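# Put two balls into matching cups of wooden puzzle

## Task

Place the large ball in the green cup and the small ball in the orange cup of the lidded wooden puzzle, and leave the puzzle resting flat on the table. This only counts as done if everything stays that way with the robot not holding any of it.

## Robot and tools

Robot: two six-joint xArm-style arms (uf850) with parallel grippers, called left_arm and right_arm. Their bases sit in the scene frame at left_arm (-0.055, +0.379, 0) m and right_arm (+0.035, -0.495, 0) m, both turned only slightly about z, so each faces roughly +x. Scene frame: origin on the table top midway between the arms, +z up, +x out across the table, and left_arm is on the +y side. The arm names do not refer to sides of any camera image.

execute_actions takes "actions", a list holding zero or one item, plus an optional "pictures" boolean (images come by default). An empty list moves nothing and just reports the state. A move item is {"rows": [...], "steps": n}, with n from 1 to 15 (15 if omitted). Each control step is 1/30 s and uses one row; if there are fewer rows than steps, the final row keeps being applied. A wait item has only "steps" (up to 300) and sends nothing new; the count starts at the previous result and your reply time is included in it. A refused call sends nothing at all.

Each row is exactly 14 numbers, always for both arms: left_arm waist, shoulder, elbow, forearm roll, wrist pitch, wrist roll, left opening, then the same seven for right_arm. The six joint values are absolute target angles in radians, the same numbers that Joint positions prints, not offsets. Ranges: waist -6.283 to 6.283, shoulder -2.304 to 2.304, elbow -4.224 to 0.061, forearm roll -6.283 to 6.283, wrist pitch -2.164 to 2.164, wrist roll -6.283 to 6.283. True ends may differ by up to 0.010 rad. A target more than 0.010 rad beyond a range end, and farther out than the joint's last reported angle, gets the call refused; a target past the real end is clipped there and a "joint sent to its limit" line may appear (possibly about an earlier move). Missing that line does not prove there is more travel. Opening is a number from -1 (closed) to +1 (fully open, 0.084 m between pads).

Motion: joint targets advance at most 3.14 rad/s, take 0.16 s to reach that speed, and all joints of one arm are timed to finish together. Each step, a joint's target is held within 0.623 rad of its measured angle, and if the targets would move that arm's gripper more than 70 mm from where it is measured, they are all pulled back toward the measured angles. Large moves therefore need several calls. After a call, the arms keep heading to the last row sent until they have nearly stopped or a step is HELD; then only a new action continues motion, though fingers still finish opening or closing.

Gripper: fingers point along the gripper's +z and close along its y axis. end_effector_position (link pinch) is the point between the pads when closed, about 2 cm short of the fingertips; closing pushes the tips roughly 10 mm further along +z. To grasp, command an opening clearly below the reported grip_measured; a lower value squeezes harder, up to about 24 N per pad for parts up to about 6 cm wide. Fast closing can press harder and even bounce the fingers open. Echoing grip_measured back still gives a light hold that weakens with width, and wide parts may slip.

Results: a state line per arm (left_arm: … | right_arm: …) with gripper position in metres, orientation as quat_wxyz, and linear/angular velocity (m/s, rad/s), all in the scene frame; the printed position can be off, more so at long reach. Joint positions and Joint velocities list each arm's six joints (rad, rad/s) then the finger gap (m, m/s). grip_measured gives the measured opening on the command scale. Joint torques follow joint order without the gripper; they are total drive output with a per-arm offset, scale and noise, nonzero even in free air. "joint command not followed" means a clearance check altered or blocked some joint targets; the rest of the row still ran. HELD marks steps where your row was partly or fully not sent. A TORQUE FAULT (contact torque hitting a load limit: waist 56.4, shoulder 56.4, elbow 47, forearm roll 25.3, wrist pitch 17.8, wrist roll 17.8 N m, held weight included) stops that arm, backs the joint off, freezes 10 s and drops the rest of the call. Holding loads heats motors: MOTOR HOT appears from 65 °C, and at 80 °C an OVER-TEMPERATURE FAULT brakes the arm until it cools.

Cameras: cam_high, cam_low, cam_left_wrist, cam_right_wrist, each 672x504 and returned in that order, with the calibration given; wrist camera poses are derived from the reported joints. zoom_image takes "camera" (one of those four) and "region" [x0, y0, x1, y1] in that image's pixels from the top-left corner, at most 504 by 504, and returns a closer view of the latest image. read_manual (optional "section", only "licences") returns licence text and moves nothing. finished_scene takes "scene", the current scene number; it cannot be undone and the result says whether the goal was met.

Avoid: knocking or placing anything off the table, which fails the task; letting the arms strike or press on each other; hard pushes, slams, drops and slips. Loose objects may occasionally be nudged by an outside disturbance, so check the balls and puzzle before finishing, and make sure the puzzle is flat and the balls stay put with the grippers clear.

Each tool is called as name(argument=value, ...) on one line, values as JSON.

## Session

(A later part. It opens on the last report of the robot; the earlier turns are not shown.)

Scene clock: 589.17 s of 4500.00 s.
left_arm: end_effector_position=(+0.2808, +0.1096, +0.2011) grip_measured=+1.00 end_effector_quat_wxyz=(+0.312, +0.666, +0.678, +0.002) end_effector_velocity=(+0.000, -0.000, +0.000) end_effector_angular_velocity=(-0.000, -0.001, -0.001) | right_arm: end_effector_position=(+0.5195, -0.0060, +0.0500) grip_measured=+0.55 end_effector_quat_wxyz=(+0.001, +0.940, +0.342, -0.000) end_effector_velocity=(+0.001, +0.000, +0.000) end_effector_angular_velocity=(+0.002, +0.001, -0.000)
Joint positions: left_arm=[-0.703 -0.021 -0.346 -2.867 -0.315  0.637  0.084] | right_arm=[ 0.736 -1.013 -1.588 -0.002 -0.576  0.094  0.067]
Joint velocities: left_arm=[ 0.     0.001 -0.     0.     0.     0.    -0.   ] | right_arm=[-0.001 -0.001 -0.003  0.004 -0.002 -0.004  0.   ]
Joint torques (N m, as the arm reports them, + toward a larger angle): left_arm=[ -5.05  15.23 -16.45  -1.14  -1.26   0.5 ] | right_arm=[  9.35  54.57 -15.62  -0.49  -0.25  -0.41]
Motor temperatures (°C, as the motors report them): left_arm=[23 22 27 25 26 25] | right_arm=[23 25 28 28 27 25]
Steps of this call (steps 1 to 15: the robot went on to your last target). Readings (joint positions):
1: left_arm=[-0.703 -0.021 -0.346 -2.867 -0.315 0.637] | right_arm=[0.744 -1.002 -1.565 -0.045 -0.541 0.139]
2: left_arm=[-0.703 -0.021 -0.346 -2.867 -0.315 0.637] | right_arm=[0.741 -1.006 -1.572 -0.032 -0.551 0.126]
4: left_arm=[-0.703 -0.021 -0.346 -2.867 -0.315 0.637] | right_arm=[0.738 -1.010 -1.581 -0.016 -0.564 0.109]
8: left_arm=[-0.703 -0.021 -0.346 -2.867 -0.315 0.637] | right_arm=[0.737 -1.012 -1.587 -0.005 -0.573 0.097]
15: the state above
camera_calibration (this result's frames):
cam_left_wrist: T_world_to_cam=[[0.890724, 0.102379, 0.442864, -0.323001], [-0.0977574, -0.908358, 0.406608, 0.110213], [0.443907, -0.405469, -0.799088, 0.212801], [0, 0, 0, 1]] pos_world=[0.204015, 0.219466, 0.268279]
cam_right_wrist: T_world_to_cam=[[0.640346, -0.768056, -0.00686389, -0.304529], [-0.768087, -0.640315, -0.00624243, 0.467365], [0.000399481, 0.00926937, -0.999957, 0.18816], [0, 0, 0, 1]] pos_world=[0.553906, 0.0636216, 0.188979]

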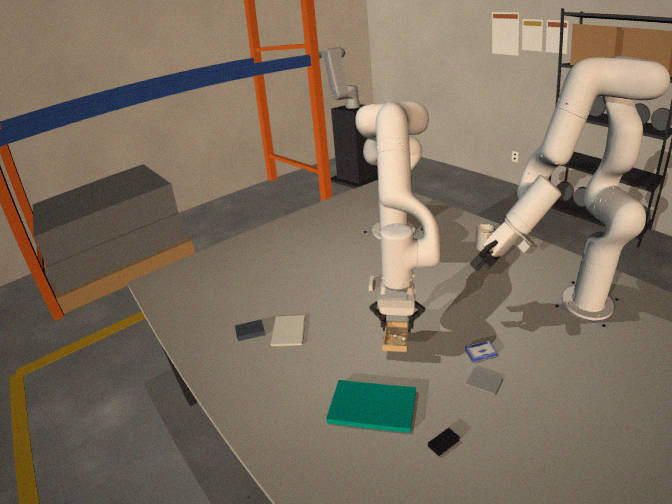

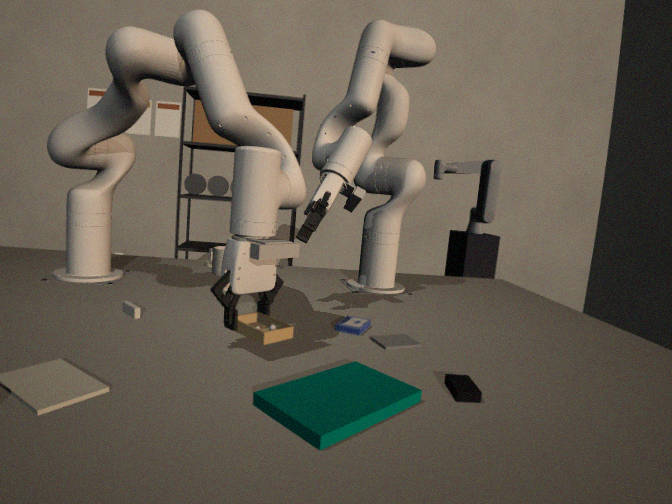

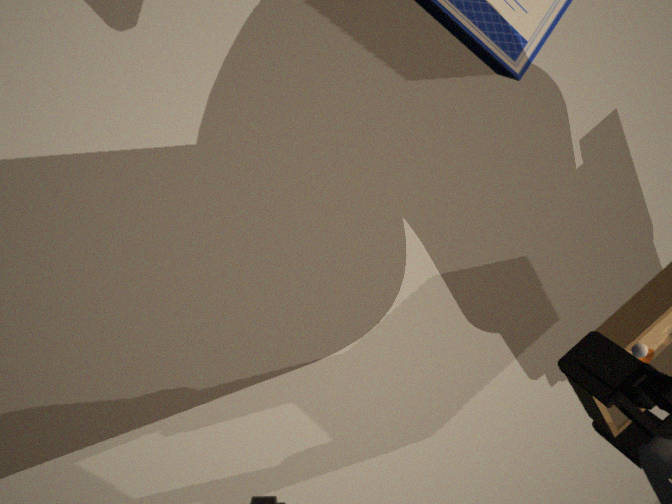

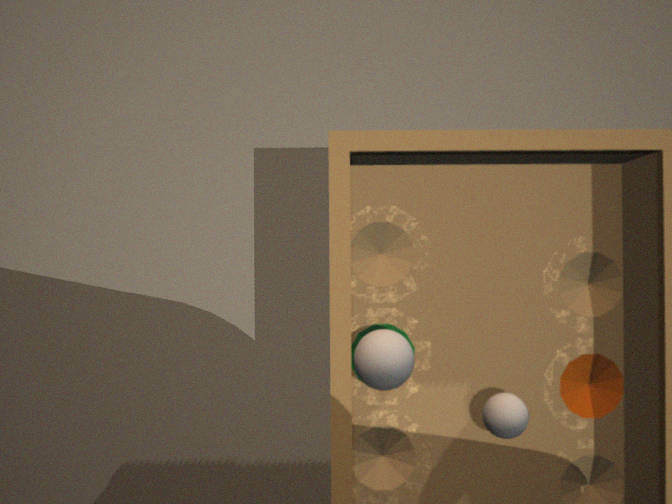

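execute_actions(actions=[])

Scene clock: 605.07 s of 4500.00 s.
left_arm: end_effector_position=(+0.2808, +0.1096, +0.2011) grip_measured=+1.00 end_effector_quat_wxyz=(+0.312, +0.666, +0.678, +0.002) end_effector_velocity=(-0.000, +0.000, -0.001) end_effector_angular_velocity=(+0.001, +0.001, +0.000) | right_arm: end_effector_position=(+0.5195, -0.0060, +0.0500) grip_measured=+0.55 end_effector_quat_wxyz=(+0.001, +0.940, +0.342, -0.000) end_effector_velocity=(+0.000, +0.001, +0.000) end_effector_angular_velocity=(+0.001, -0.001, -0.000)
Joint positions: left_arm=[-0.703 -0.021 -0.346 -2.867 -0.315  0.637  0.084] | right_arm=[ 0.736 -1.013 -1.588 -0.001 -0.576  0.093  0.067]
Joint velocities: left_arm=[ 0.    -0.002  0.    -0.001 -0.     0.     0.   ] | right_arm=[-0.     0.    -0.001  0.     0.    -0.    -0.   ]
Joint torques (N m, as the arm reports them, + toward a larger angle): left_arm=[ -4.91  15.66 -16.08  -0.99  -1.3    0.45] | right_arm=[ 10.66  55.8  -15.71  -0.98  -0.26  -0.45]
Motor temperatures (°C, as the motors report them): left_arm=[23 22 27 25 26 25] | right_arm=[23 25 28 28 27 25]
Steps of this call (steps 1 to 15: the robot went on to your last target; steps 16 to 90: nothing new was sent; then 12.90 s passed at rest). Readings (joint positions):
1: left_arm=[-0.703 -0.021 -0.346 -2.867 -0.315 0.637] | right_arm=[0.736 -1.013 -1.588 -0.002 -0.576 0.093]
2: left_arm=[-0.703 -0.021 -0.346 -2.867 -0.315 0.637] | right_arm=[0.736 -1.013 -1.588 -0.002 -0.576 0.093]
4: left_arm=[-0.703 -0.021 -0.346 -2.867 -0.315 0.637] | right_arm=[0.736 -1.013 -1.588 -0.001 -0.576 0.093]
8: left_arm=[-0.703 -0.021 -0.346 -2.867 -0.315 0.637] | right_arm=[0.736 -1.013 -1.588 -0.001 -0.576 0.093]
90: the state above
All arms were judged still, so your last target was given up. Only a new action makes them travel on or press farther. Fingers that are still opening or closing keep moving.
camera_calibration (this result's frames):
cam_left_wrist: T_world_to_cam=[[0.890724, 0.102379, 0.442864, -0.323001], [-0.0977573, -0.908358, 0.406608, 0.110213], [0.443907, -0.405469, -0.799088, 0.212801], [0, 0, 0, 1]] pos_world=[0.204015, 0.219466, 0.268279]
cam_right_wrist: T_world_to_cam=[[0.640278, -0.76811, -0.0070784, -0.304499], [-0.768143, -0.64025, -0.00605723, 0.467403], [0.000120675, 0.00931553, -0.999957, 0.188312], [0, 0, 0, 1]] pos_world=[0.553974, 0.0636116, 0.18898]

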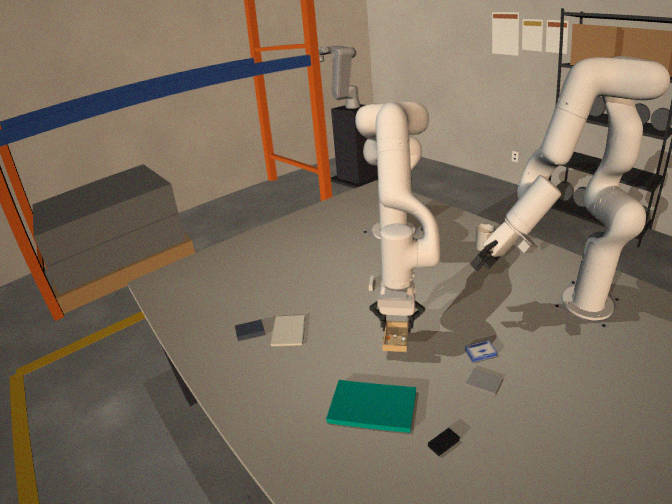

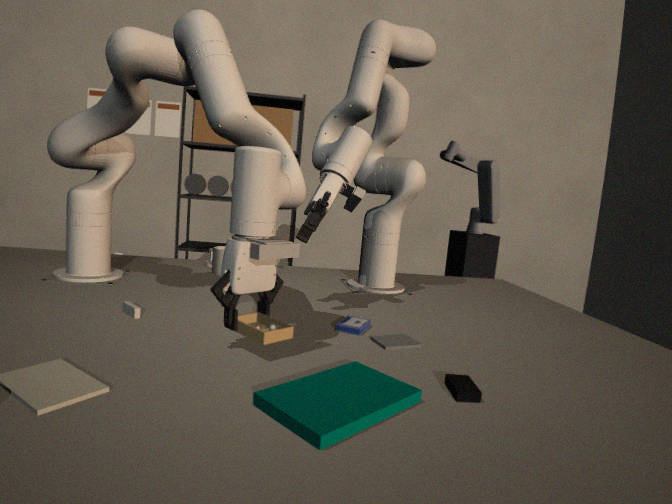

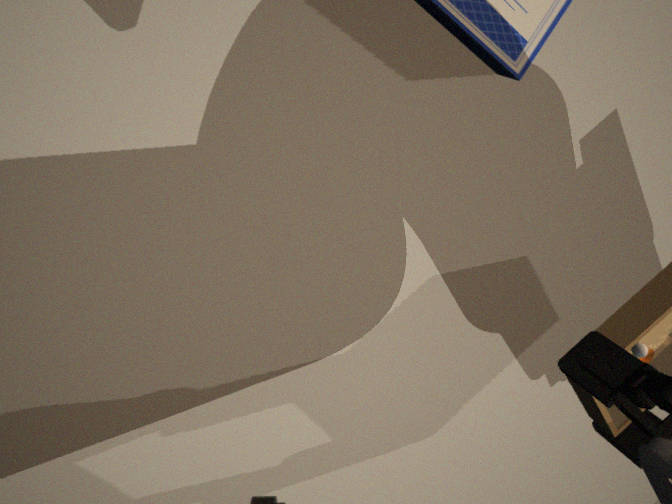

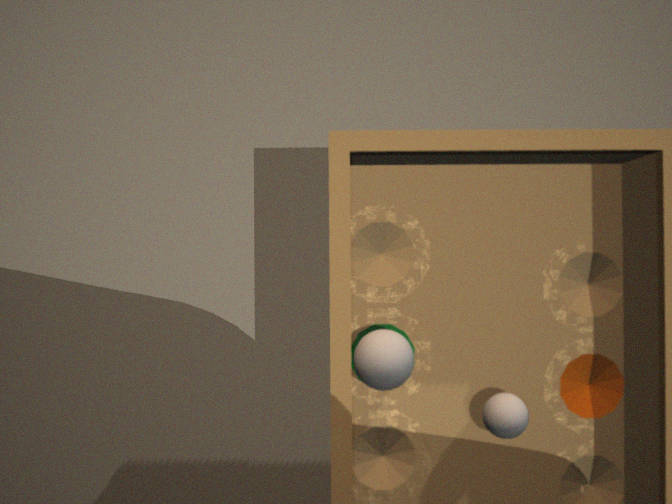

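execute_actions(actions=[{"rows":[[-0.703,-0.021,-0.346,-2.867,-0.315,0.637,1,0.73441,-1.01356,-1.58920,0.00692,-0.57753,0.08463,0],[-0.703,-0.021,-0.346,-2.867,-0.315,0.637,1,0.73278,-1.01392,-1.58996,0.01515,-0.57876,0.07612,0],[-0.703,-0.021,-0.346,-2.867,-0.315,0.637,1,0.73114,-1.01427,-1.59071,0.02337,-0.57999,0.06761,0],[-0.703,-0.021,-0.346,-2.867,-0.315,0.637,1,0.72950,-1.01462,-1.59147,0.03159,-0.58122,0.05910,0]],"steps":15}])

execute_actions(actions=[{"rows":[[-0.703,-0.021,-0.346,-2.867,-0.315,0.637,1,0.72950,-1.01462,-1.59147,0.03159,-0.58122,0.05910,0]],"steps":12}])

Scene clock: 635.67 s of 4500.00 s.
left_arm: end_effector_position=(+0.2808, +0.1096, +0.2011) grip_measured=+1.00 end_effector_quat_wxyz=(+0.312, +0.666, +0.678, +0.002) end_effector_velocity=(-0.000, +0.000, -0.000) end_effector_angular_velocity=(+0.000, +0.000, +0.000) | right_arm: end_effector_position=(+0.5196, -0.0061, +0.0502) grip_measured=+0.55 end_effector_quat_wxyz=(-0.007, +0.940, +0.342, -0.005) end_effector_velocity=(-0.000, -0.001, -0.000) end_effector_angular_velocity=(-0.001, +0.003, +0.002)
Joint positions: left_arm=[-0.703 -0.021 -0.346 -2.867 -0.315  0.637  0.084] | right_arm=[ 0.73  -1.015 -1.591  0.031 -0.581  0.06   0.067]
Joint velocities: left_arm=[-0.    -0.     0.    -0.001  0.     0.    -0.   ] | right_arm=[-0.001 -0.     0.     0.003 -0.002 -0.005  0.   ]
Joint torques (N m, as the arm reports them, + toward a larger angle): left_arm=[ -4.92  15.57 -16.34  -0.99  -1.2    0.5 ] | right_arm=[  8.81  55.29 -15.8   -0.38  -0.2   -0.33]
Motor temperatures (°C, as the motors report them): left_arm=[23 22 27 25 26 25] | right_arm=[23 25 28 28 27 25]
Steps of this call (steps 1 to 90: nothing new was sent; then 27.10 s passed at rest; steps 91 to 105: all 15 steps of this action). Readings (joint positions):
91: left_arm=[-0.703 -0.021 -0.346 -2.867 -0.315 0.637] | right_arm=[0.736 -1.013 -1.588 -0.001 -0.576 0.093]
92: left_arm=[-0.703 -0.021 -0.346 -2.867 -0.315 0.637] | right_arm=[0.736 -1.013 -1.589 0.001 -0.577 0.091]
94: left_arm=[-0.703 -0.021 -0.346 -2.867 -0.315 0.637] | right_arm=[0.734 -1.014 -1.589 0.009 -0.578 0.082]
98: left_arm=[-0.703 -0.021 -0.346 -2.867 -0.315 0.637] | right_arm=[0.730 -1.014 -1.591 0.026 -0.580 0.065]
105: the state above
camera_calibration (this result's frames):
cam_left_wrist: T_world_to_cam=[[0.890724, 0.102379, 0.442864, -0.323001], [-0.0977574, -0.908358, 0.406608, 0.110213], [0.443907, -0.405469, -0.799088, 0.212801], [0, 0, 0, 1]] pos_world=[0.204015, 0.219466, 0.268279]
cam_right_wrist: T_world_to_cam=[[0.640046, -0.767946, -0.0244835, -0.303583], [-0.768199, -0.64021, -0.00144207, 0.467204], [-0.0145671, 0.0197311, -0.999699, 0.196141], [0, 0, 0, 1]] pos_world=[0.55607, 0.0621038, 0.189323]

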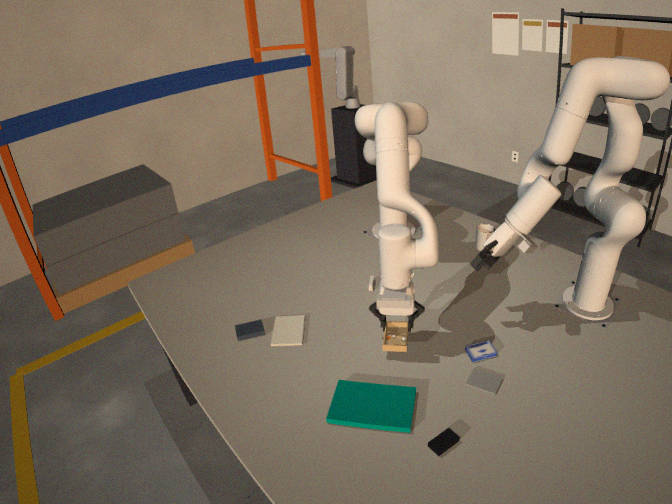

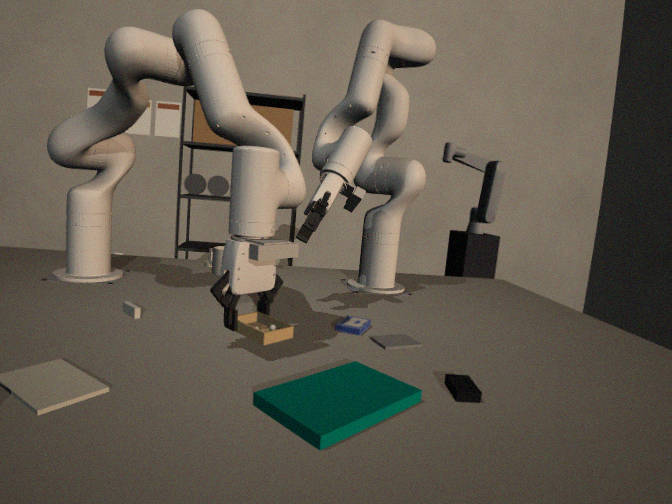

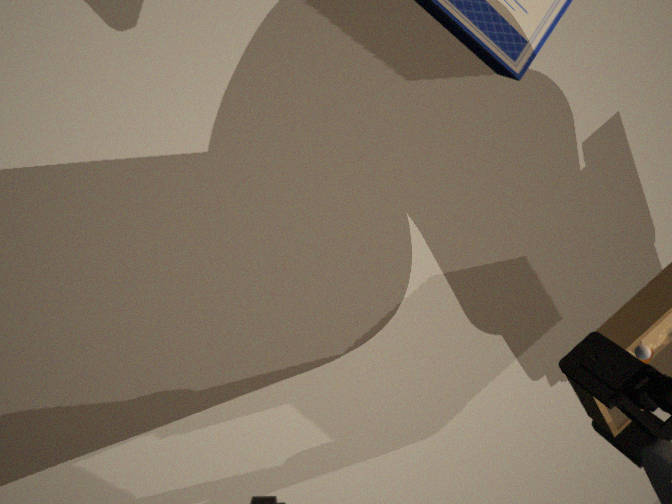

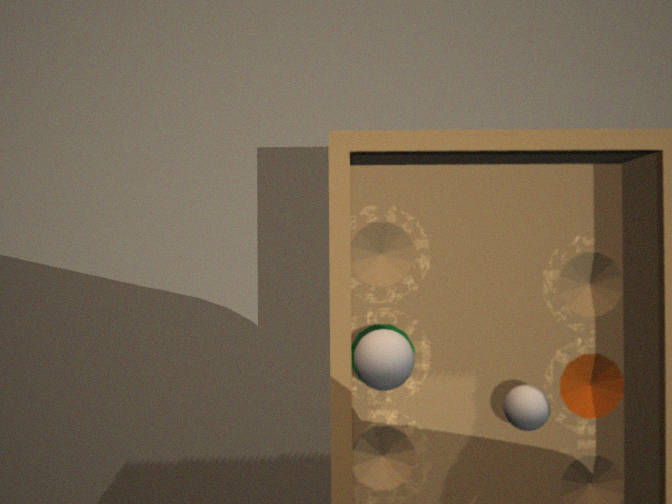

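Scene clock: 636.07 s of 4500.00 s.
left_arm: end_effector_position=(+0.2808, +0.1096, +0.2011) grip_measured=+1.00 end_effector_quat_wxyz=(+0.312, +0.666, +0.678, +0.002) end_effector_velocity=(+0.000, +0.000, +0.000) end_effector_angular_velocity=(-0.001, -0.000, +0.002) | right_arm: end_effector_position=(+0.5196, -0.0061, +0.0502) grip_measured=+0.55 end_effector_quat_wxyz=(-0.007, +0.940, +0.342, -0.006) end_effector_velocity=(+0.000, +0.000, +0.000) end_effector_angular_velocity=(+0.000, -0.001, +0.001)
Joint positions: left_arm=[-0.703 -0.021 -0.346 -2.867 -0.315  0.637  0.084] | right_arm=[ 0.73  -1.015 -1.591  0.032 -0.581  0.059  0.067]
Joint velocities: left_arm=[-0.     0.001 -0.    -0.002 -0.    -0.     0.   ] | right_arm=[-0.     0.    -0.001 -0.001  0.    -0.     0.   ]
Joint torques (N m, as the arm reports them, + toward a larger angle): left_arm=[ -5.08  14.9  -16.49  -1.    -1.23   0.51] | right_arm=[  9.31  54.23 -15.76  -0.53  -0.27  -0.43]
Motor temperatures (°C, as the motors report them): left_arm=[23 22 27 25 26 25] | right_arm=[23 25 28 28 27 25]
Steps of this call (steps 1 to 12: all 12 steps of this action). Readings (joint positions):
1: left_arm=[-0.703 -0.021 -0.346 -2.867 -0.315 0.637] | right_arm=[0.730 -1.015 -1.591 0.031 -0.581 0.059]
2: left_arm=[-0.703 -0.021 -0.346 -2.867 -0.315 0.637] | right_arm=[0.730 -1.015 -1.591 0.031 -0.581 0.059]
4: left_arm=[-0.703 -0.021 -0.346 -2.867 -0.315 0.637] | right_arm=[0.730 -1.015 -1.591 0.031 -0.581 0.059]
8: left_arm=[-0.703 -0.021 -0.346 -2.867 -0.315 0.637] | right_arm=[0.730 -1.015 -1.591 0.032 -0.581 0.059]
12: the state above
camera_calibration (this result's frames):
cam_left_wrist: T_world_to_cam=[[0.890724, 0.102379, 0.442864, -0.323001], [-0.0977573, -0.908358, 0.406608, 0.110213], [0.443907, -0.405469, -0.799088, 0.212801], [0, 0, 0, 1]] pos_world=[0.204015, 0.219466, 0.268279]
cam_right_wrist: T_world_to_cam=[[0.640008, -0.767969, -0.0247761, -0.303561], [-0.768226, -0.640177, -0.00137748, 0.46722], [-0.0148032, 0.0199152, -0.999692, 0.19627], [0, 0, 0, 1]] pos_world=[0.556118, 0.0620695, 0.189332]

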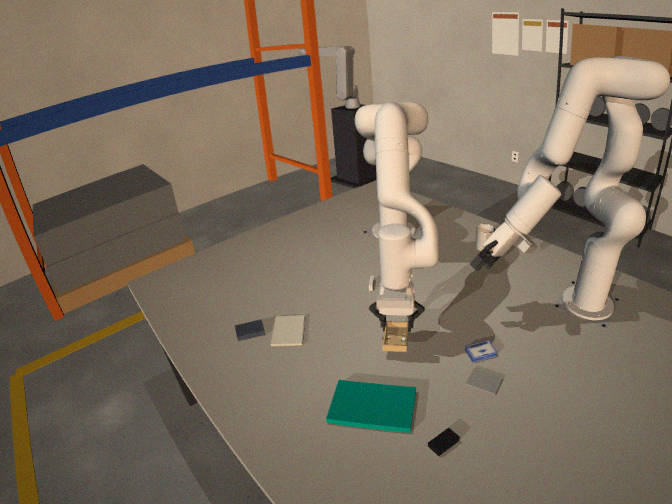

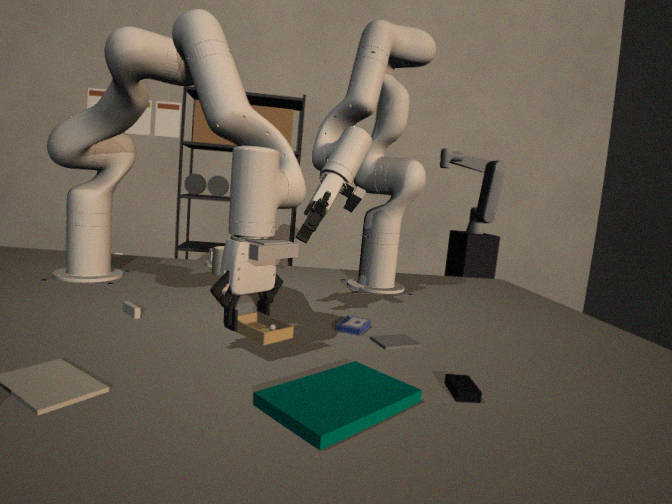

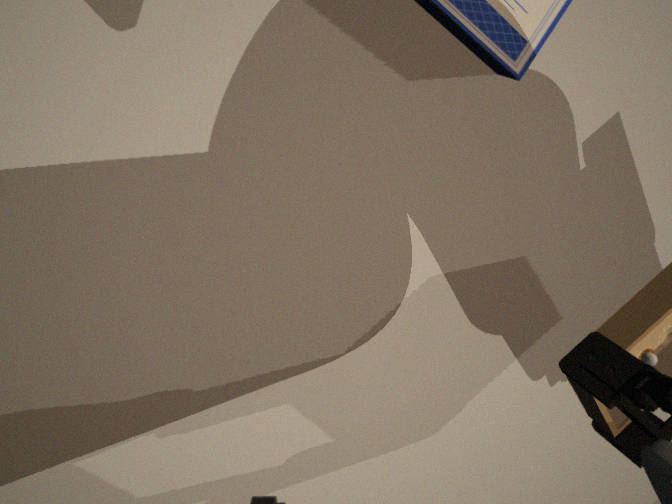

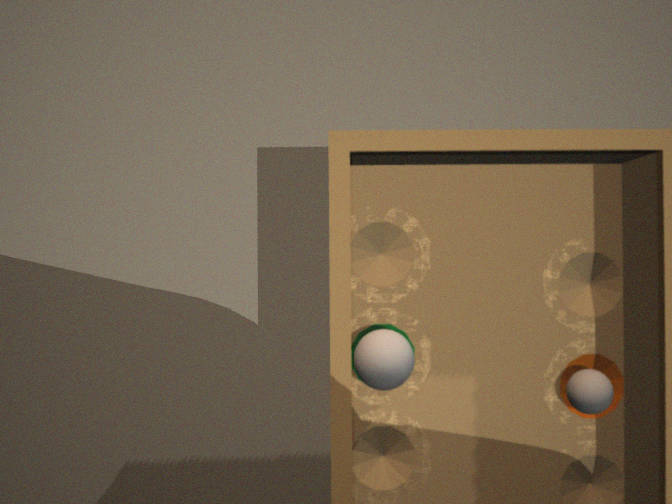

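execute_actions(actions=[])

Scene clock: 655.27 s of 4500.00 s.
left_arm: end_effector_position=(+0.2808, +0.1096, +0.2011) grip_measured=+1.00 end_effector_quat_wxyz=(+0.312, +0.666, +0.678, +0.002) end_effector_velocity=(-0.000, -0.000, -0.000) end_effector_angular_velocity=(+0.000, -0.000, -0.001) | right_arm: end_effector_position=(+0.5196, -0.0061, +0.0502) grip_measured=+0.55 end_effector_quat_wxyz=(-0.007, +0.940, +0.342, -0.006) end_effector_velocity=(+0.000, -0.000, +0.000) end_effector_angular_velocity=(-0.001, -0.001, +0.001)
Joint positions: left_arm=[-0.703 -0.021 -0.346 -2.867 -0.315  0.637  0.084] | right_arm=[ 0.73  -1.015 -1.591  0.032 -0.581  0.059  0.067]
Joint velocities: left_arm=[ 0.    -0.    -0.     0.001 -0.     0.     0.   ] | right_arm=[-0.     0.    -0.001 -0.002 -0.001  0.     0.   ]
Joint torques (N m, as the arm reports them, + toward a larger angle): left_arm=[ -4.22  15.65 -16.28  -1.09  -1.27   0.49] | right_arm=[  9.52  54.34 -15.62  -0.81  -0.1   -0.37]
Motor temperatures (°C, as the motors report them): left_arm=[23 22 27 25 26 25] | right_arm=[23 25 28 28 27 25]
Steps of this call (steps 1 to 15: the robot went on to your last target; steps 16 to 120: nothing new was sent; then 15.20 s passed at rest). Readings (joint positions):
1: left_arm=[-0.703 -0.021 -0.346 -2.867 -0.315 0.637] | right_arm=[0.730 -1.015 -1.591 0.032 -0.581 0.059]
2: left_arm=[-0.703 -0.021 -0.346 -2.867 -0.315 0.637] | right_arm=[0.730 -1.015 -1.591 0.032 -0.581 0.059]
4: left_arm=[-0.703 -0.021 -0.346 -2.867 -0.315 0.637] | right_arm=[0.730 -1.015 -1.591 0.032 -0.581 0.059]
8: left_arm=[-0.703 -0.021 -0.346 -2.867 -0.315 0.637] | right_arm=[0.730 -1.015 -1.591 0.032 -0.581 0.059]
120: the state above
All arms were judged still, so your last target was given up. Only a new action makes them travel on or press farther. Fingers that are still opening or closing keep moving.
camera_calibration (this result's frames):
cam_left_wrist: T_world_to_cam=[[0.890725, 0.102379, 0.442864, -0.323], [-0.0977573, -0.908358, 0.406608, 0.110214], [0.443907, -0.405469, -0.799088, 0.212801], [0, 0, 0, 1]] pos_world=[0.204015, 0.219466, 0.268279]
cam_right_wrist: T_world_to_cam=[[0.64, -0.767975, -0.0247859, -0.303559], [-0.768232, -0.64017, -0.0013771, 0.467225], [-0.0148096, 0.0199227, -0.999692, 0.196274], [0, 0, 0, 1]] pos_world=[0.556121, 0.0620673, 0.189332]

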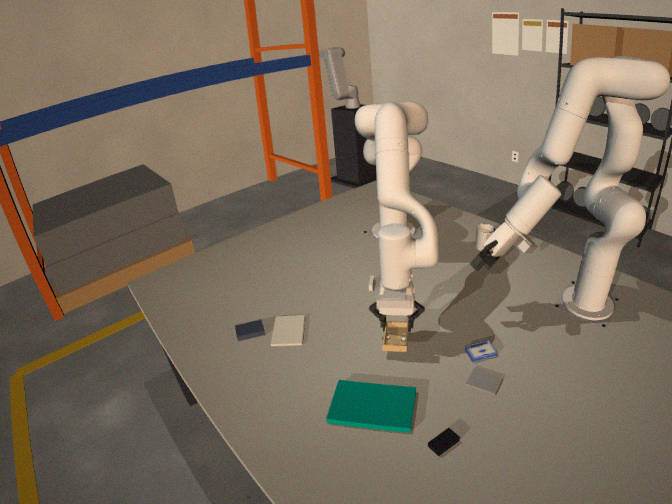

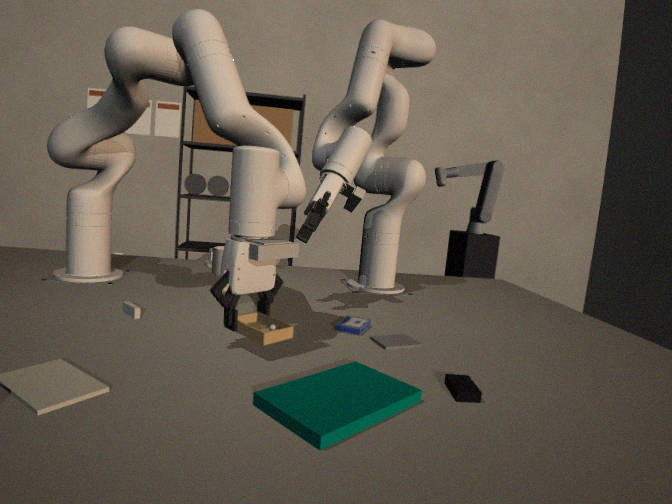

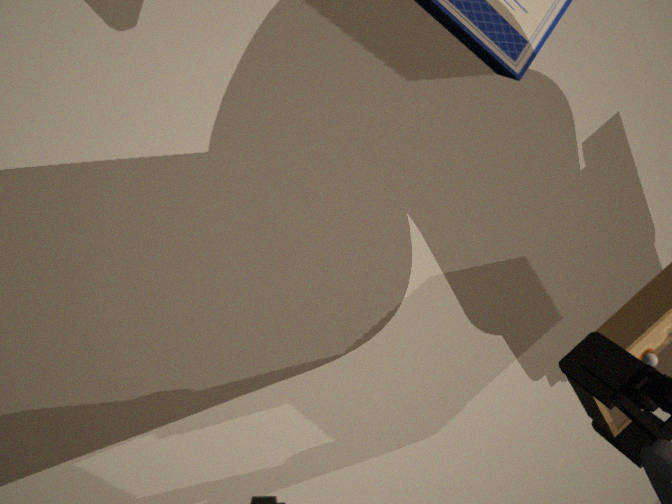

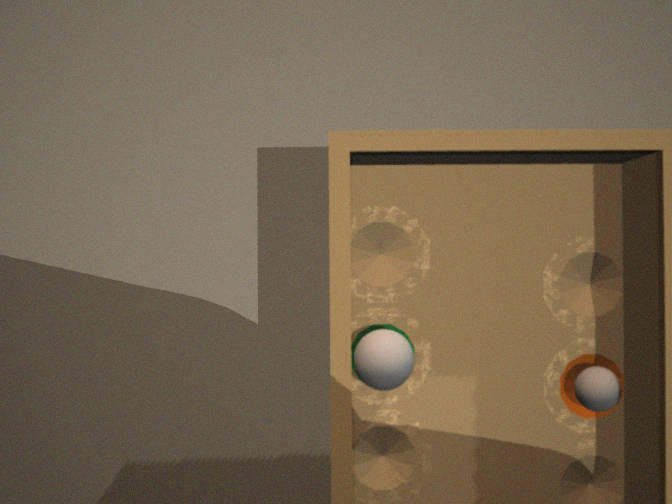

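execute_actions(actions=[{"rows":[[-0.703,-0.021,-0.346,-2.867,-0.315,0.637,1,0.72957,-1.01518,-1.59160,0.03124,-0.58074,0.05946,0],[-0.703,-0.021,-0.346,-2.867,-0.315,0.637,1,0.72977,-1.01684,-1.59198,0.03022,-0.57933,0.06051,0],[-0.703,-0.021,-0.346,-2.867,-0.315,0.637,1,0.73010,-1.01952,-1.59260,0.02857,-0.57704,0.06222,0],[-0.703,-0.021,-0.346,-2.867,-0.315,0.637,1,0.73054,-1.02311,-1.59344,0.02636,-0.57398,0.06451,0],[-0.703,-0.021,-0.346,-2.867,-0.315,0.637,1,0.73107,-1.02745,-1.59444,0.02369,-0.57027,0.06727,0],[-0.703,-0.021,-0.346,-2.867,-0.315,0.637,1,0.73167,-1.03234,-1.59557,0.02068,-0.56609,0.07040,0],[-0.703,-0.021,-0.346,-2.867,-0.315,0.637,1,0.73232,-1.03759,-1.59679,0.01745,-0.56161,0.07374,0],[-0.703,-0.021,-0.346,-2.867,-0.315,0.637,1,0.73298,-1.04295,-1.59803,0.01414,-0.55704,0.07716,0],[-0.703,-0.021,-0.346,-2.867,-0.315,0.637,1,0.73362,-1.04820,-1.59925,0.01091,-0.55256,0.08050,0],[-0.703,-0.021,-0.346,-2.867,-0.315,0.637,1,0.73422,-1.05310,-1.60038,0.00790,-0.54838,0.08362,0],[-0.703,-0.021,-0.346,-2.867,-0.315,0.637,1,0.73475,-1.05743,-1.60138,0.00523,-0.54467,0.08639,0],[-0.703,-0.021,-0.346,-2.867,-0.315,0.637,1,0.73519,-1.06102,-1.60222,0.00302,-0.54161,0.08867,0],[-0.703,-0.021,-0.346,-2.867,-0.315,0.637,1,0.73552,-1.06370,-1.60284,0.00137,-0.53932,0.09038,0],[-0.703,-0.021,-0.346,-2.867,-0.315,0.637,1,0.73573,-1.06536,-1.60322,0.00035,-0.53791,0.09144,0],[-0.703,-0.021,-0.346,-2.867,-0.315,0.637,1,0.735795,-1.06592,-1.60335,0,-0.53743,0.091795,0]],"steps":15}], pictures=false)

execute_actions(actions=[{"rows":[[-0.703,-0.021,-0.346,-2.867,-0.315,0.637,1,0.735795,-1.06592,-1.60335,0,-0.53743,0.091795,0],[-0.703,-0.021,-0.346,-2.867,-0.315,0.637,1,0.735795,-1.06592,-1.60335,0,-0.53743,0.091795,0],[-0.703,-0.021,-0.346,-2.867,-0.315,0.637,1,0.735795,-1.06592,-1.60335,0,-0.53743,0.091795,0],[-0.703,-0.021,-0.346,-2.867,-0.315,0.637,1,0.735795,-1.06592,-1.60335,0,-0.53743,0.091795,0],[-0.703,-0.021,-0.346,-2.867,-0.315,0.637,1,0.735795,-1.06592,-1.60335,0,-0.53743,0.091795,0.2],[-0.703,-0.021,-0.346,-2.867,-0.315,0.637,1,0.735795,-1.06592,-1.60335,0,-0.53743,0.091795,0.35],[-0.703,-0.021,-0.346,-2.867,-0.315,0.637,1,0.735795,-1.06592,-1.60335,0,-0.53743,0.091795,0.5],[-0.703,-0.021,-0.346,-2.867,-0.315,0.637,1,0.735795,-1.06592,-1.60335,0,-0.53743,0.091795,0.6],[-0.703,-0.021,-0.346,-2.867,-0.315,0.637,1,0.735795,-1.06592,-1.60335,0,-0.53743,0.091795,0.7],[-0.703,-0.021,-0.346,-2.867,-0.315,0.637,1,0.735795,-1.06592,-1.60335,0,-0.53743,0.091795,0.8],[-0.703,-0.021,-0.346,-2.867,-0.315,0.637,1,0.735795,-1.06592,-1.60335,0,-0.53743,0.091795,0.9],[-0.703,-0.021,-0.346,-2.867,-0.315,0.637,1,0.735795,-1.06592,-1.60335,0,-0.53743,0.091795,1]],"steps":15}])

execute_actions(actions=[{"rows":[[-0.703,-0.021,-0.346,-2.867,-0.315,0.637,1,0.735795,-1.06592,-1.60335,0,-0.53743,0.091795,1],[-0.703,-0.021,-0.346,-2.867,-0.315,0.637,1,0.735795,-1.06445,-1.60295,0,-0.53850,0.091795,1],[-0.703,-0.021,-0.346,-2.867,-0.315,0.637,1,0.735795,-1.06016,-1.60180,0,-0.54164,0.091795,1],[-0.703,-0.021,-0.346,-2.867,-0.315,0.637,1,0.735795,-1.05332,-1.59995,0,-0.54663,0.091795,1],[-0.703,-0.021,-0.346,-2.867,-0.315,0.637,1,0.735795,-1.04441,-1.59755,0,-0.55314,0.091795,1],[-0.703,-0.021,-0.346,-2.867,-0.315,0.637,1,0.735795,-1.03403,-1.59475,0,-0.56072,0.091795,1],[-0.703,-0.021,-0.346,-2.867,-0.315,0.637,1,0.735795,-1.02289,-1.59175,0,-0.56886,0.091795,1],[-0.703,-0.021,-0.346,-2.867,-0.315,0.637,1,0.735795,-1.01176,-1.58875,0,-0.57699,0.091795,1],[-0.703,-0.021,-0.346,-2.867,-0.315,0.637,1,0.735795,-1.00138,-1.58595,0,-0.58457,0.091795,1],[-0.703,-0.021,-0.346,-2.867,-0.315,0.637,1,0.735795,-0.99247,-1.58355,0,-0.59108,0.091795,1],[-0.703,-0.021,-0.346,-2.867,-0.315,0.637,1,0.735795,-0.98563,-1.58170,0,-0.59607,0.091795,1],[-0.703,-0.021,-0.346,-2.867,-0.315,0.637,1,0.735795,-0.98133,-1.58054,0,-0.59921,0.091795,1],[-0.703,-0.021,-0.346,-2.867,-0.315,0.637,1,0.735795,-0.979865,-1.580147,0,-0.600282,0.091795,1]],"steps":15}])

Scene clock: 731.53 s of 4500.00 s.
left_arm: end_effector_position=(+0.2808, +0.1096, +0.2011) grip_measured=+1.00 end_effector_quat_wxyz=(+0.312, +0.666, +0.678, +0.002) end_effector_velocity=(-0.000, -0.000, +0.000) end_effector_angular_velocity=(-0.000, -0.000, -0.001) | right_arm: end_effector_position=(+0.5194, -0.0062, +0.0240) grip_measured=+0.55 end_effector_quat_wxyz=(-0.001, +0.940, +0.342, -0.001) end_effector_velocity=(-0.002, -0.001, -0.055) end_effector_angular_velocity=(-0.017, -0.023, +0.001)
Joint positions: left_arm=[-0.703 -0.021 -0.346 -2.867 -0.315  0.637  0.084] | right_arm=[ 0.735 -1.057 -1.601  0.005 -0.545  0.086  0.067]
Joint velocities: left_arm=[ 0.     0.001  0.     0.001  0.    -0.001 -0.   ] | right_arm=[ 0.011 -0.089 -0.02  -0.055  0.074  0.056 -0.   ]
Joint torques (N m, as the arm reports them, + toward a larger angle): left_arm=[ -4.7   15.22 -16.11  -1.16  -1.29   0.51] | right_arm=[  8.27  59.3  -16.47  -0.12  -0.49  -0.35]
Motor temperatures (°C, as the motors report them): left_arm=[23 22 27 25 26 25] | right_arm=[23 25 28 28 27 25]
Steps of this call (steps 1 to 90: nothing new was sent; then 72.77 s passed at rest; steps 91 to 105: all 15 steps of this action). Readings (joint positions):
91: left_arm=[-0.703 -0.021 -0.346 -2.867 -0.315 0.637] | right_arm=[0.730 -1.015 -1.591 0.032 -0.581 0.059]
92: left_arm=[-0.703 -0.021 -0.346 -2.867 -0.315 0.637] | right_arm=[0.730 -1.015 -1.592 0.031 -0.581 0.059]
94: left_arm=[-0.703 -0.021 -0.346 -2.867 -0.315 0.637] | right_arm=[0.730 -1.016 -1.592 0.030 -0.580 0.060]
98: left_arm=[-0.703 -0.021 -0.346 -2.867 -0.315 0.637] | right_arm=[0.731 -1.027 -1.595 0.024 -0.570 0.067]
105: the state above

Scene clock: 732.03 s of 4500.00 s.
left_arm: end_effector_position=(+0.2808, +0.1096, +0.2011) grip_measured=+1.00 end_effector_quat_wxyz=(+0.312, +0.666, +0.678, +0.002) end_effector_velocity=(+0.000, -0.000, +0.000) end_effector_angular_velocity=(-0.000, -0.000, +0.000) | right_arm: end_effector_position=(+0.5196, -0.0060, +0.0191) grip_measured=+1.00 end_effector_quat_wxyz=(-0.000, +0.940, +0.342, +0.000) end_effector_velocity=(+0.000, +0.000, -0.000) end_effector_angular_velocity=(-0.001, +0.001, -0.000)
Joint positions: left_arm=[-0.703 -0.021 -0.346 -2.867 -0.315  0.637  0.084] | right_arm=[ 0.736 -1.066 -1.603  0.    -0.537  0.092  0.084]
Joint velocities: left_arm=[-0.  0.  0. -0.  0. -0. -0.] | right_arm=[ 0.    -0.001 -0.002  0.    -0.001  0.     0.003]
Joint torques (N m, as the arm reports them, + toward a larger angle): left_arm=[ -4.91  15.41 -16.57  -1.19  -1.28   0.42] | right_arm=[ 10.11  55.34 -14.82  -0.54  -0.27  -0.45]
Motor temperatures (°C, as the motors report them): left_arm=[23 22 27 25 26 25] | right_arm=[23 25 28 28 27 25]
Steps of this call (steps 1 to 15: all 15 steps of this action). Readings (joint positions):
1: left_arm=[-0.703 -0.021 -0.346 -2.867 -0.315 0.637] | right_arm=[0.735 -1.060 -1.602 0.004 -0.543 0.088]
2: left_arm=[-0.703 -0.021 -0.346 -2.867 -0.315 0.637] | right_arm=[0.735 -1.062 -1.602 0.003 -0.541 0.089]
4: left_arm=[-0.703 -0.021 -0.346 -2.867 -0.315 0.637] | right_arm=[0.736 -1.064 -1.603 0.001 -0.539 0.090]
8: left_arm=[-0.703 -0.021 -0.346 -2.867 -0.315 0.637] | right_arm=[0.736 -1.065 -1.603 0.000 -0.538 0.091]
15: the state above
camera_calibration (this result's frames):
cam_left_wrist: T_world_to_cam=[[0.890725, 0.102379, 0.442864, -0.323], [-0.0977575, -0.908358, 0.406608, 0.110214], [0.443907, -0.405469, -0.799088, 0.212801], [0, 0, 0, 1]] pos_world=[0.204015, 0.219466, 0.268279]
cam_right_wrist: T_world_to_cam=[[0.640266, -0.768113, -0.00793016, -0.304694], [-0.768153, -0.640225, -0.00724278, 0.467321], [0.000486187, 0.0107289, -0.999942, 0.157224], [0, 0, 0, 1]] pos_world=[0.553983, 0.063464, 0.158183]

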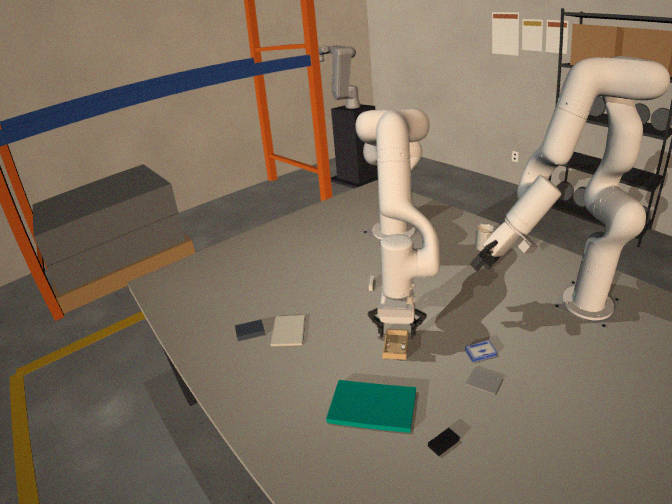

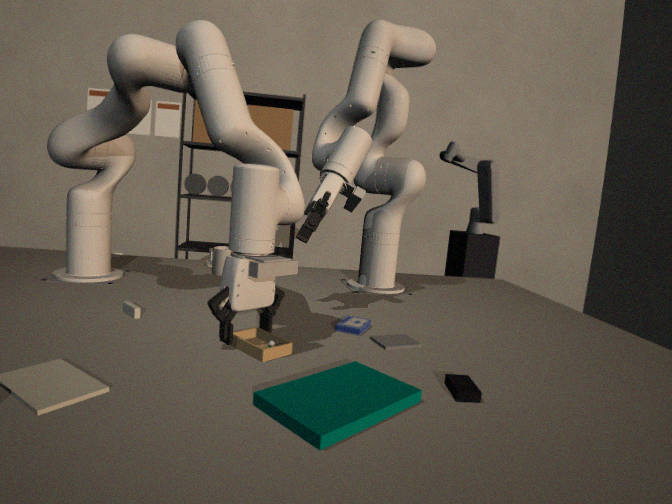

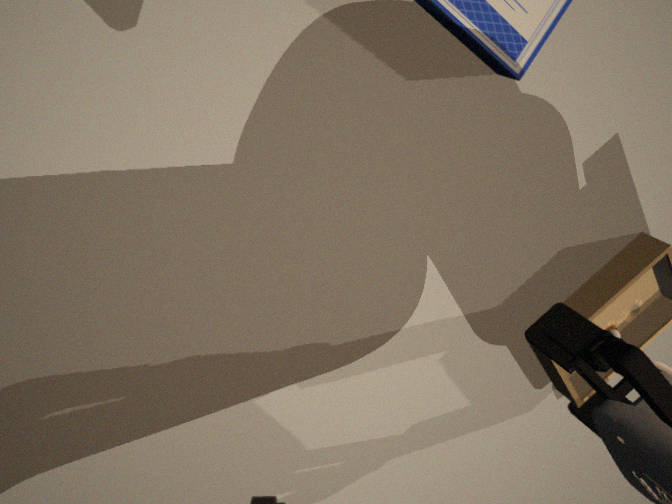

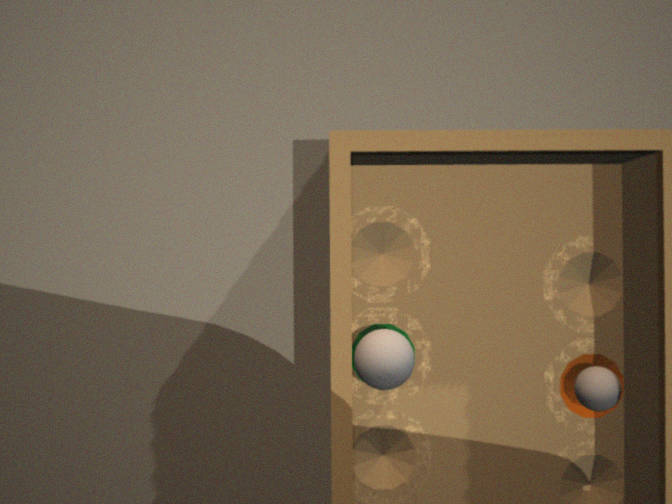

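Scene clock: 732.53 s of 4500.00 s.
left_arm: end_effector_position=(+0.2808, +0.1096, +0.2011) grip_measured=+1.00 end_effector_quat_wxyz=(+0.312, +0.666, +0.678, +0.002) end_effector_velocity=(-0.000, +0.000, +0.000) end_effector_angular_velocity=(+0.000, -0.000, -0.000) | right_arm: end_effector_position=(+0.5202, -0.0054, +0.0648) grip_measured=+1.00 end_effector_quat_wxyz=(-0.000, +0.940, +0.342, +0.001) end_effector_velocity=(-0.002, -0.003, +0.063) end_effector_angular_velocity=(-0.003, +0.002, +0.000)
Joint positions: left_arm=[-0.703 -0.021 -0.346 -2.867 -0.315  0.637  0.084] | right_arm=[ 0.736 -0.989 -1.584  0.    -0.592  0.092  0.084]
Joint velocities: left_arm=[ 0.  0.  0.  0.  0. -0. -0.] | right_arm=[-0.     0.108  0.032 -0.002 -0.08   0.001 -0.   ]
Joint torques (N m, as the arm reports them, + toward a larger angle): left_arm=[ -4.86  15.87 -16.13  -1.07  -1.28   0.49] | right_arm=[ 10.26  46.17 -14.51  -0.72  -0.29  -0.41]
Motor temperatures (°C, as the motors report them): left_arm=[23 22 27 25 26 25] | right_arm=[23 25 28 28 27 25]
Steps of this call (steps 1 to 15: all 15 steps of this action). Readings (joint positions):
1: left_arm=[-0.703 -0.021 -0.346 -2.867 -0.315 0.637] | right_arm=[0.736 -1.066 -1.603 0.000 -0.537 0.092]
2: left_arm=[-0.703 -0.021 -0.346 -2.867 -0.315 0.637] | right_arm=[0.736 -1.066 -1.603 0.000 -0.537 0.092]
4: left_arm=[-0.703 -0.021 -0.346 -2.867 -0.315 0.637] | right_arm=[0.736 -1.064 -1.603 0.000 -0.539 0.092]
8: left_arm=[-0.703 -0.021 -0.346 -2.867 -0.315 0.637] | right_arm=[0.736 -1.045 -1.597 -0.000 -0.553 0.092]
15: the state above
camera_calibration (this result's frames):
cam_left_wrist: T_world_to_cam=[[0.890724, 0.102379, 0.442864, -0.323001], [-0.0977574, -0.908358, 0.406608, 0.110213], [0.443907, -0.405469, -0.799088, 0.212801], [0, 0, 0, 1]] pos_world=[0.204015, 0.219466, 0.268279]
cam_right_wrist: T_world_to_cam=[[0.640275, -0.768103, -0.00809027, -0.304234], [-0.768144, -0.640214, -0.00901659, 0.468633], [0.00174618, 0.0119876, -0.999927, 0.202242], [0, 0, 0, 1]] pos_world=[0.554418, 0.063918, 0.203991]

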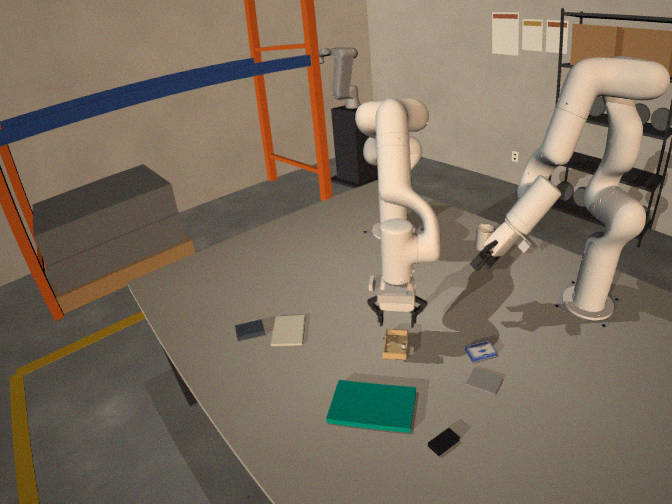

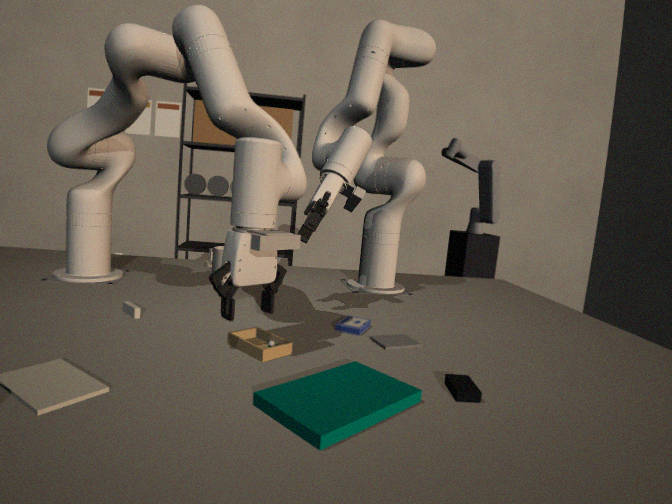

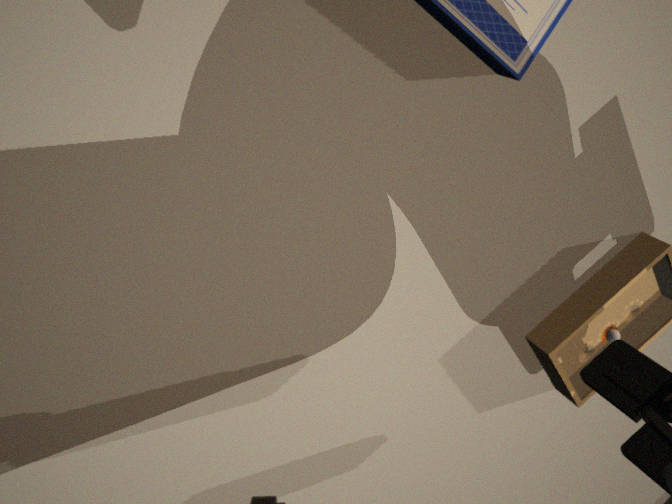

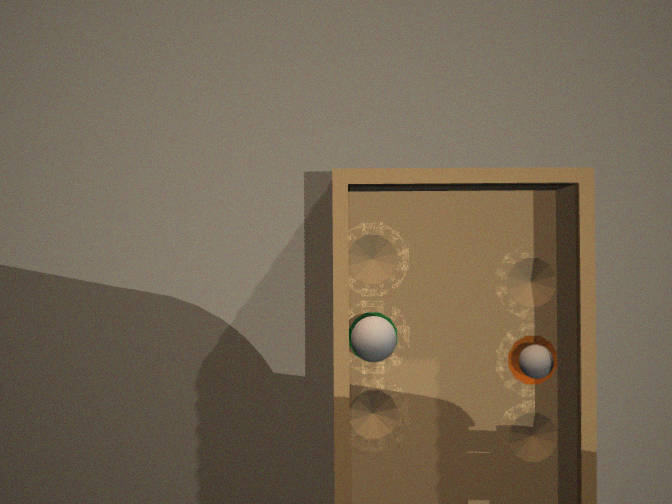

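finished_scene(scene=2)

The scene is finished: the task was done.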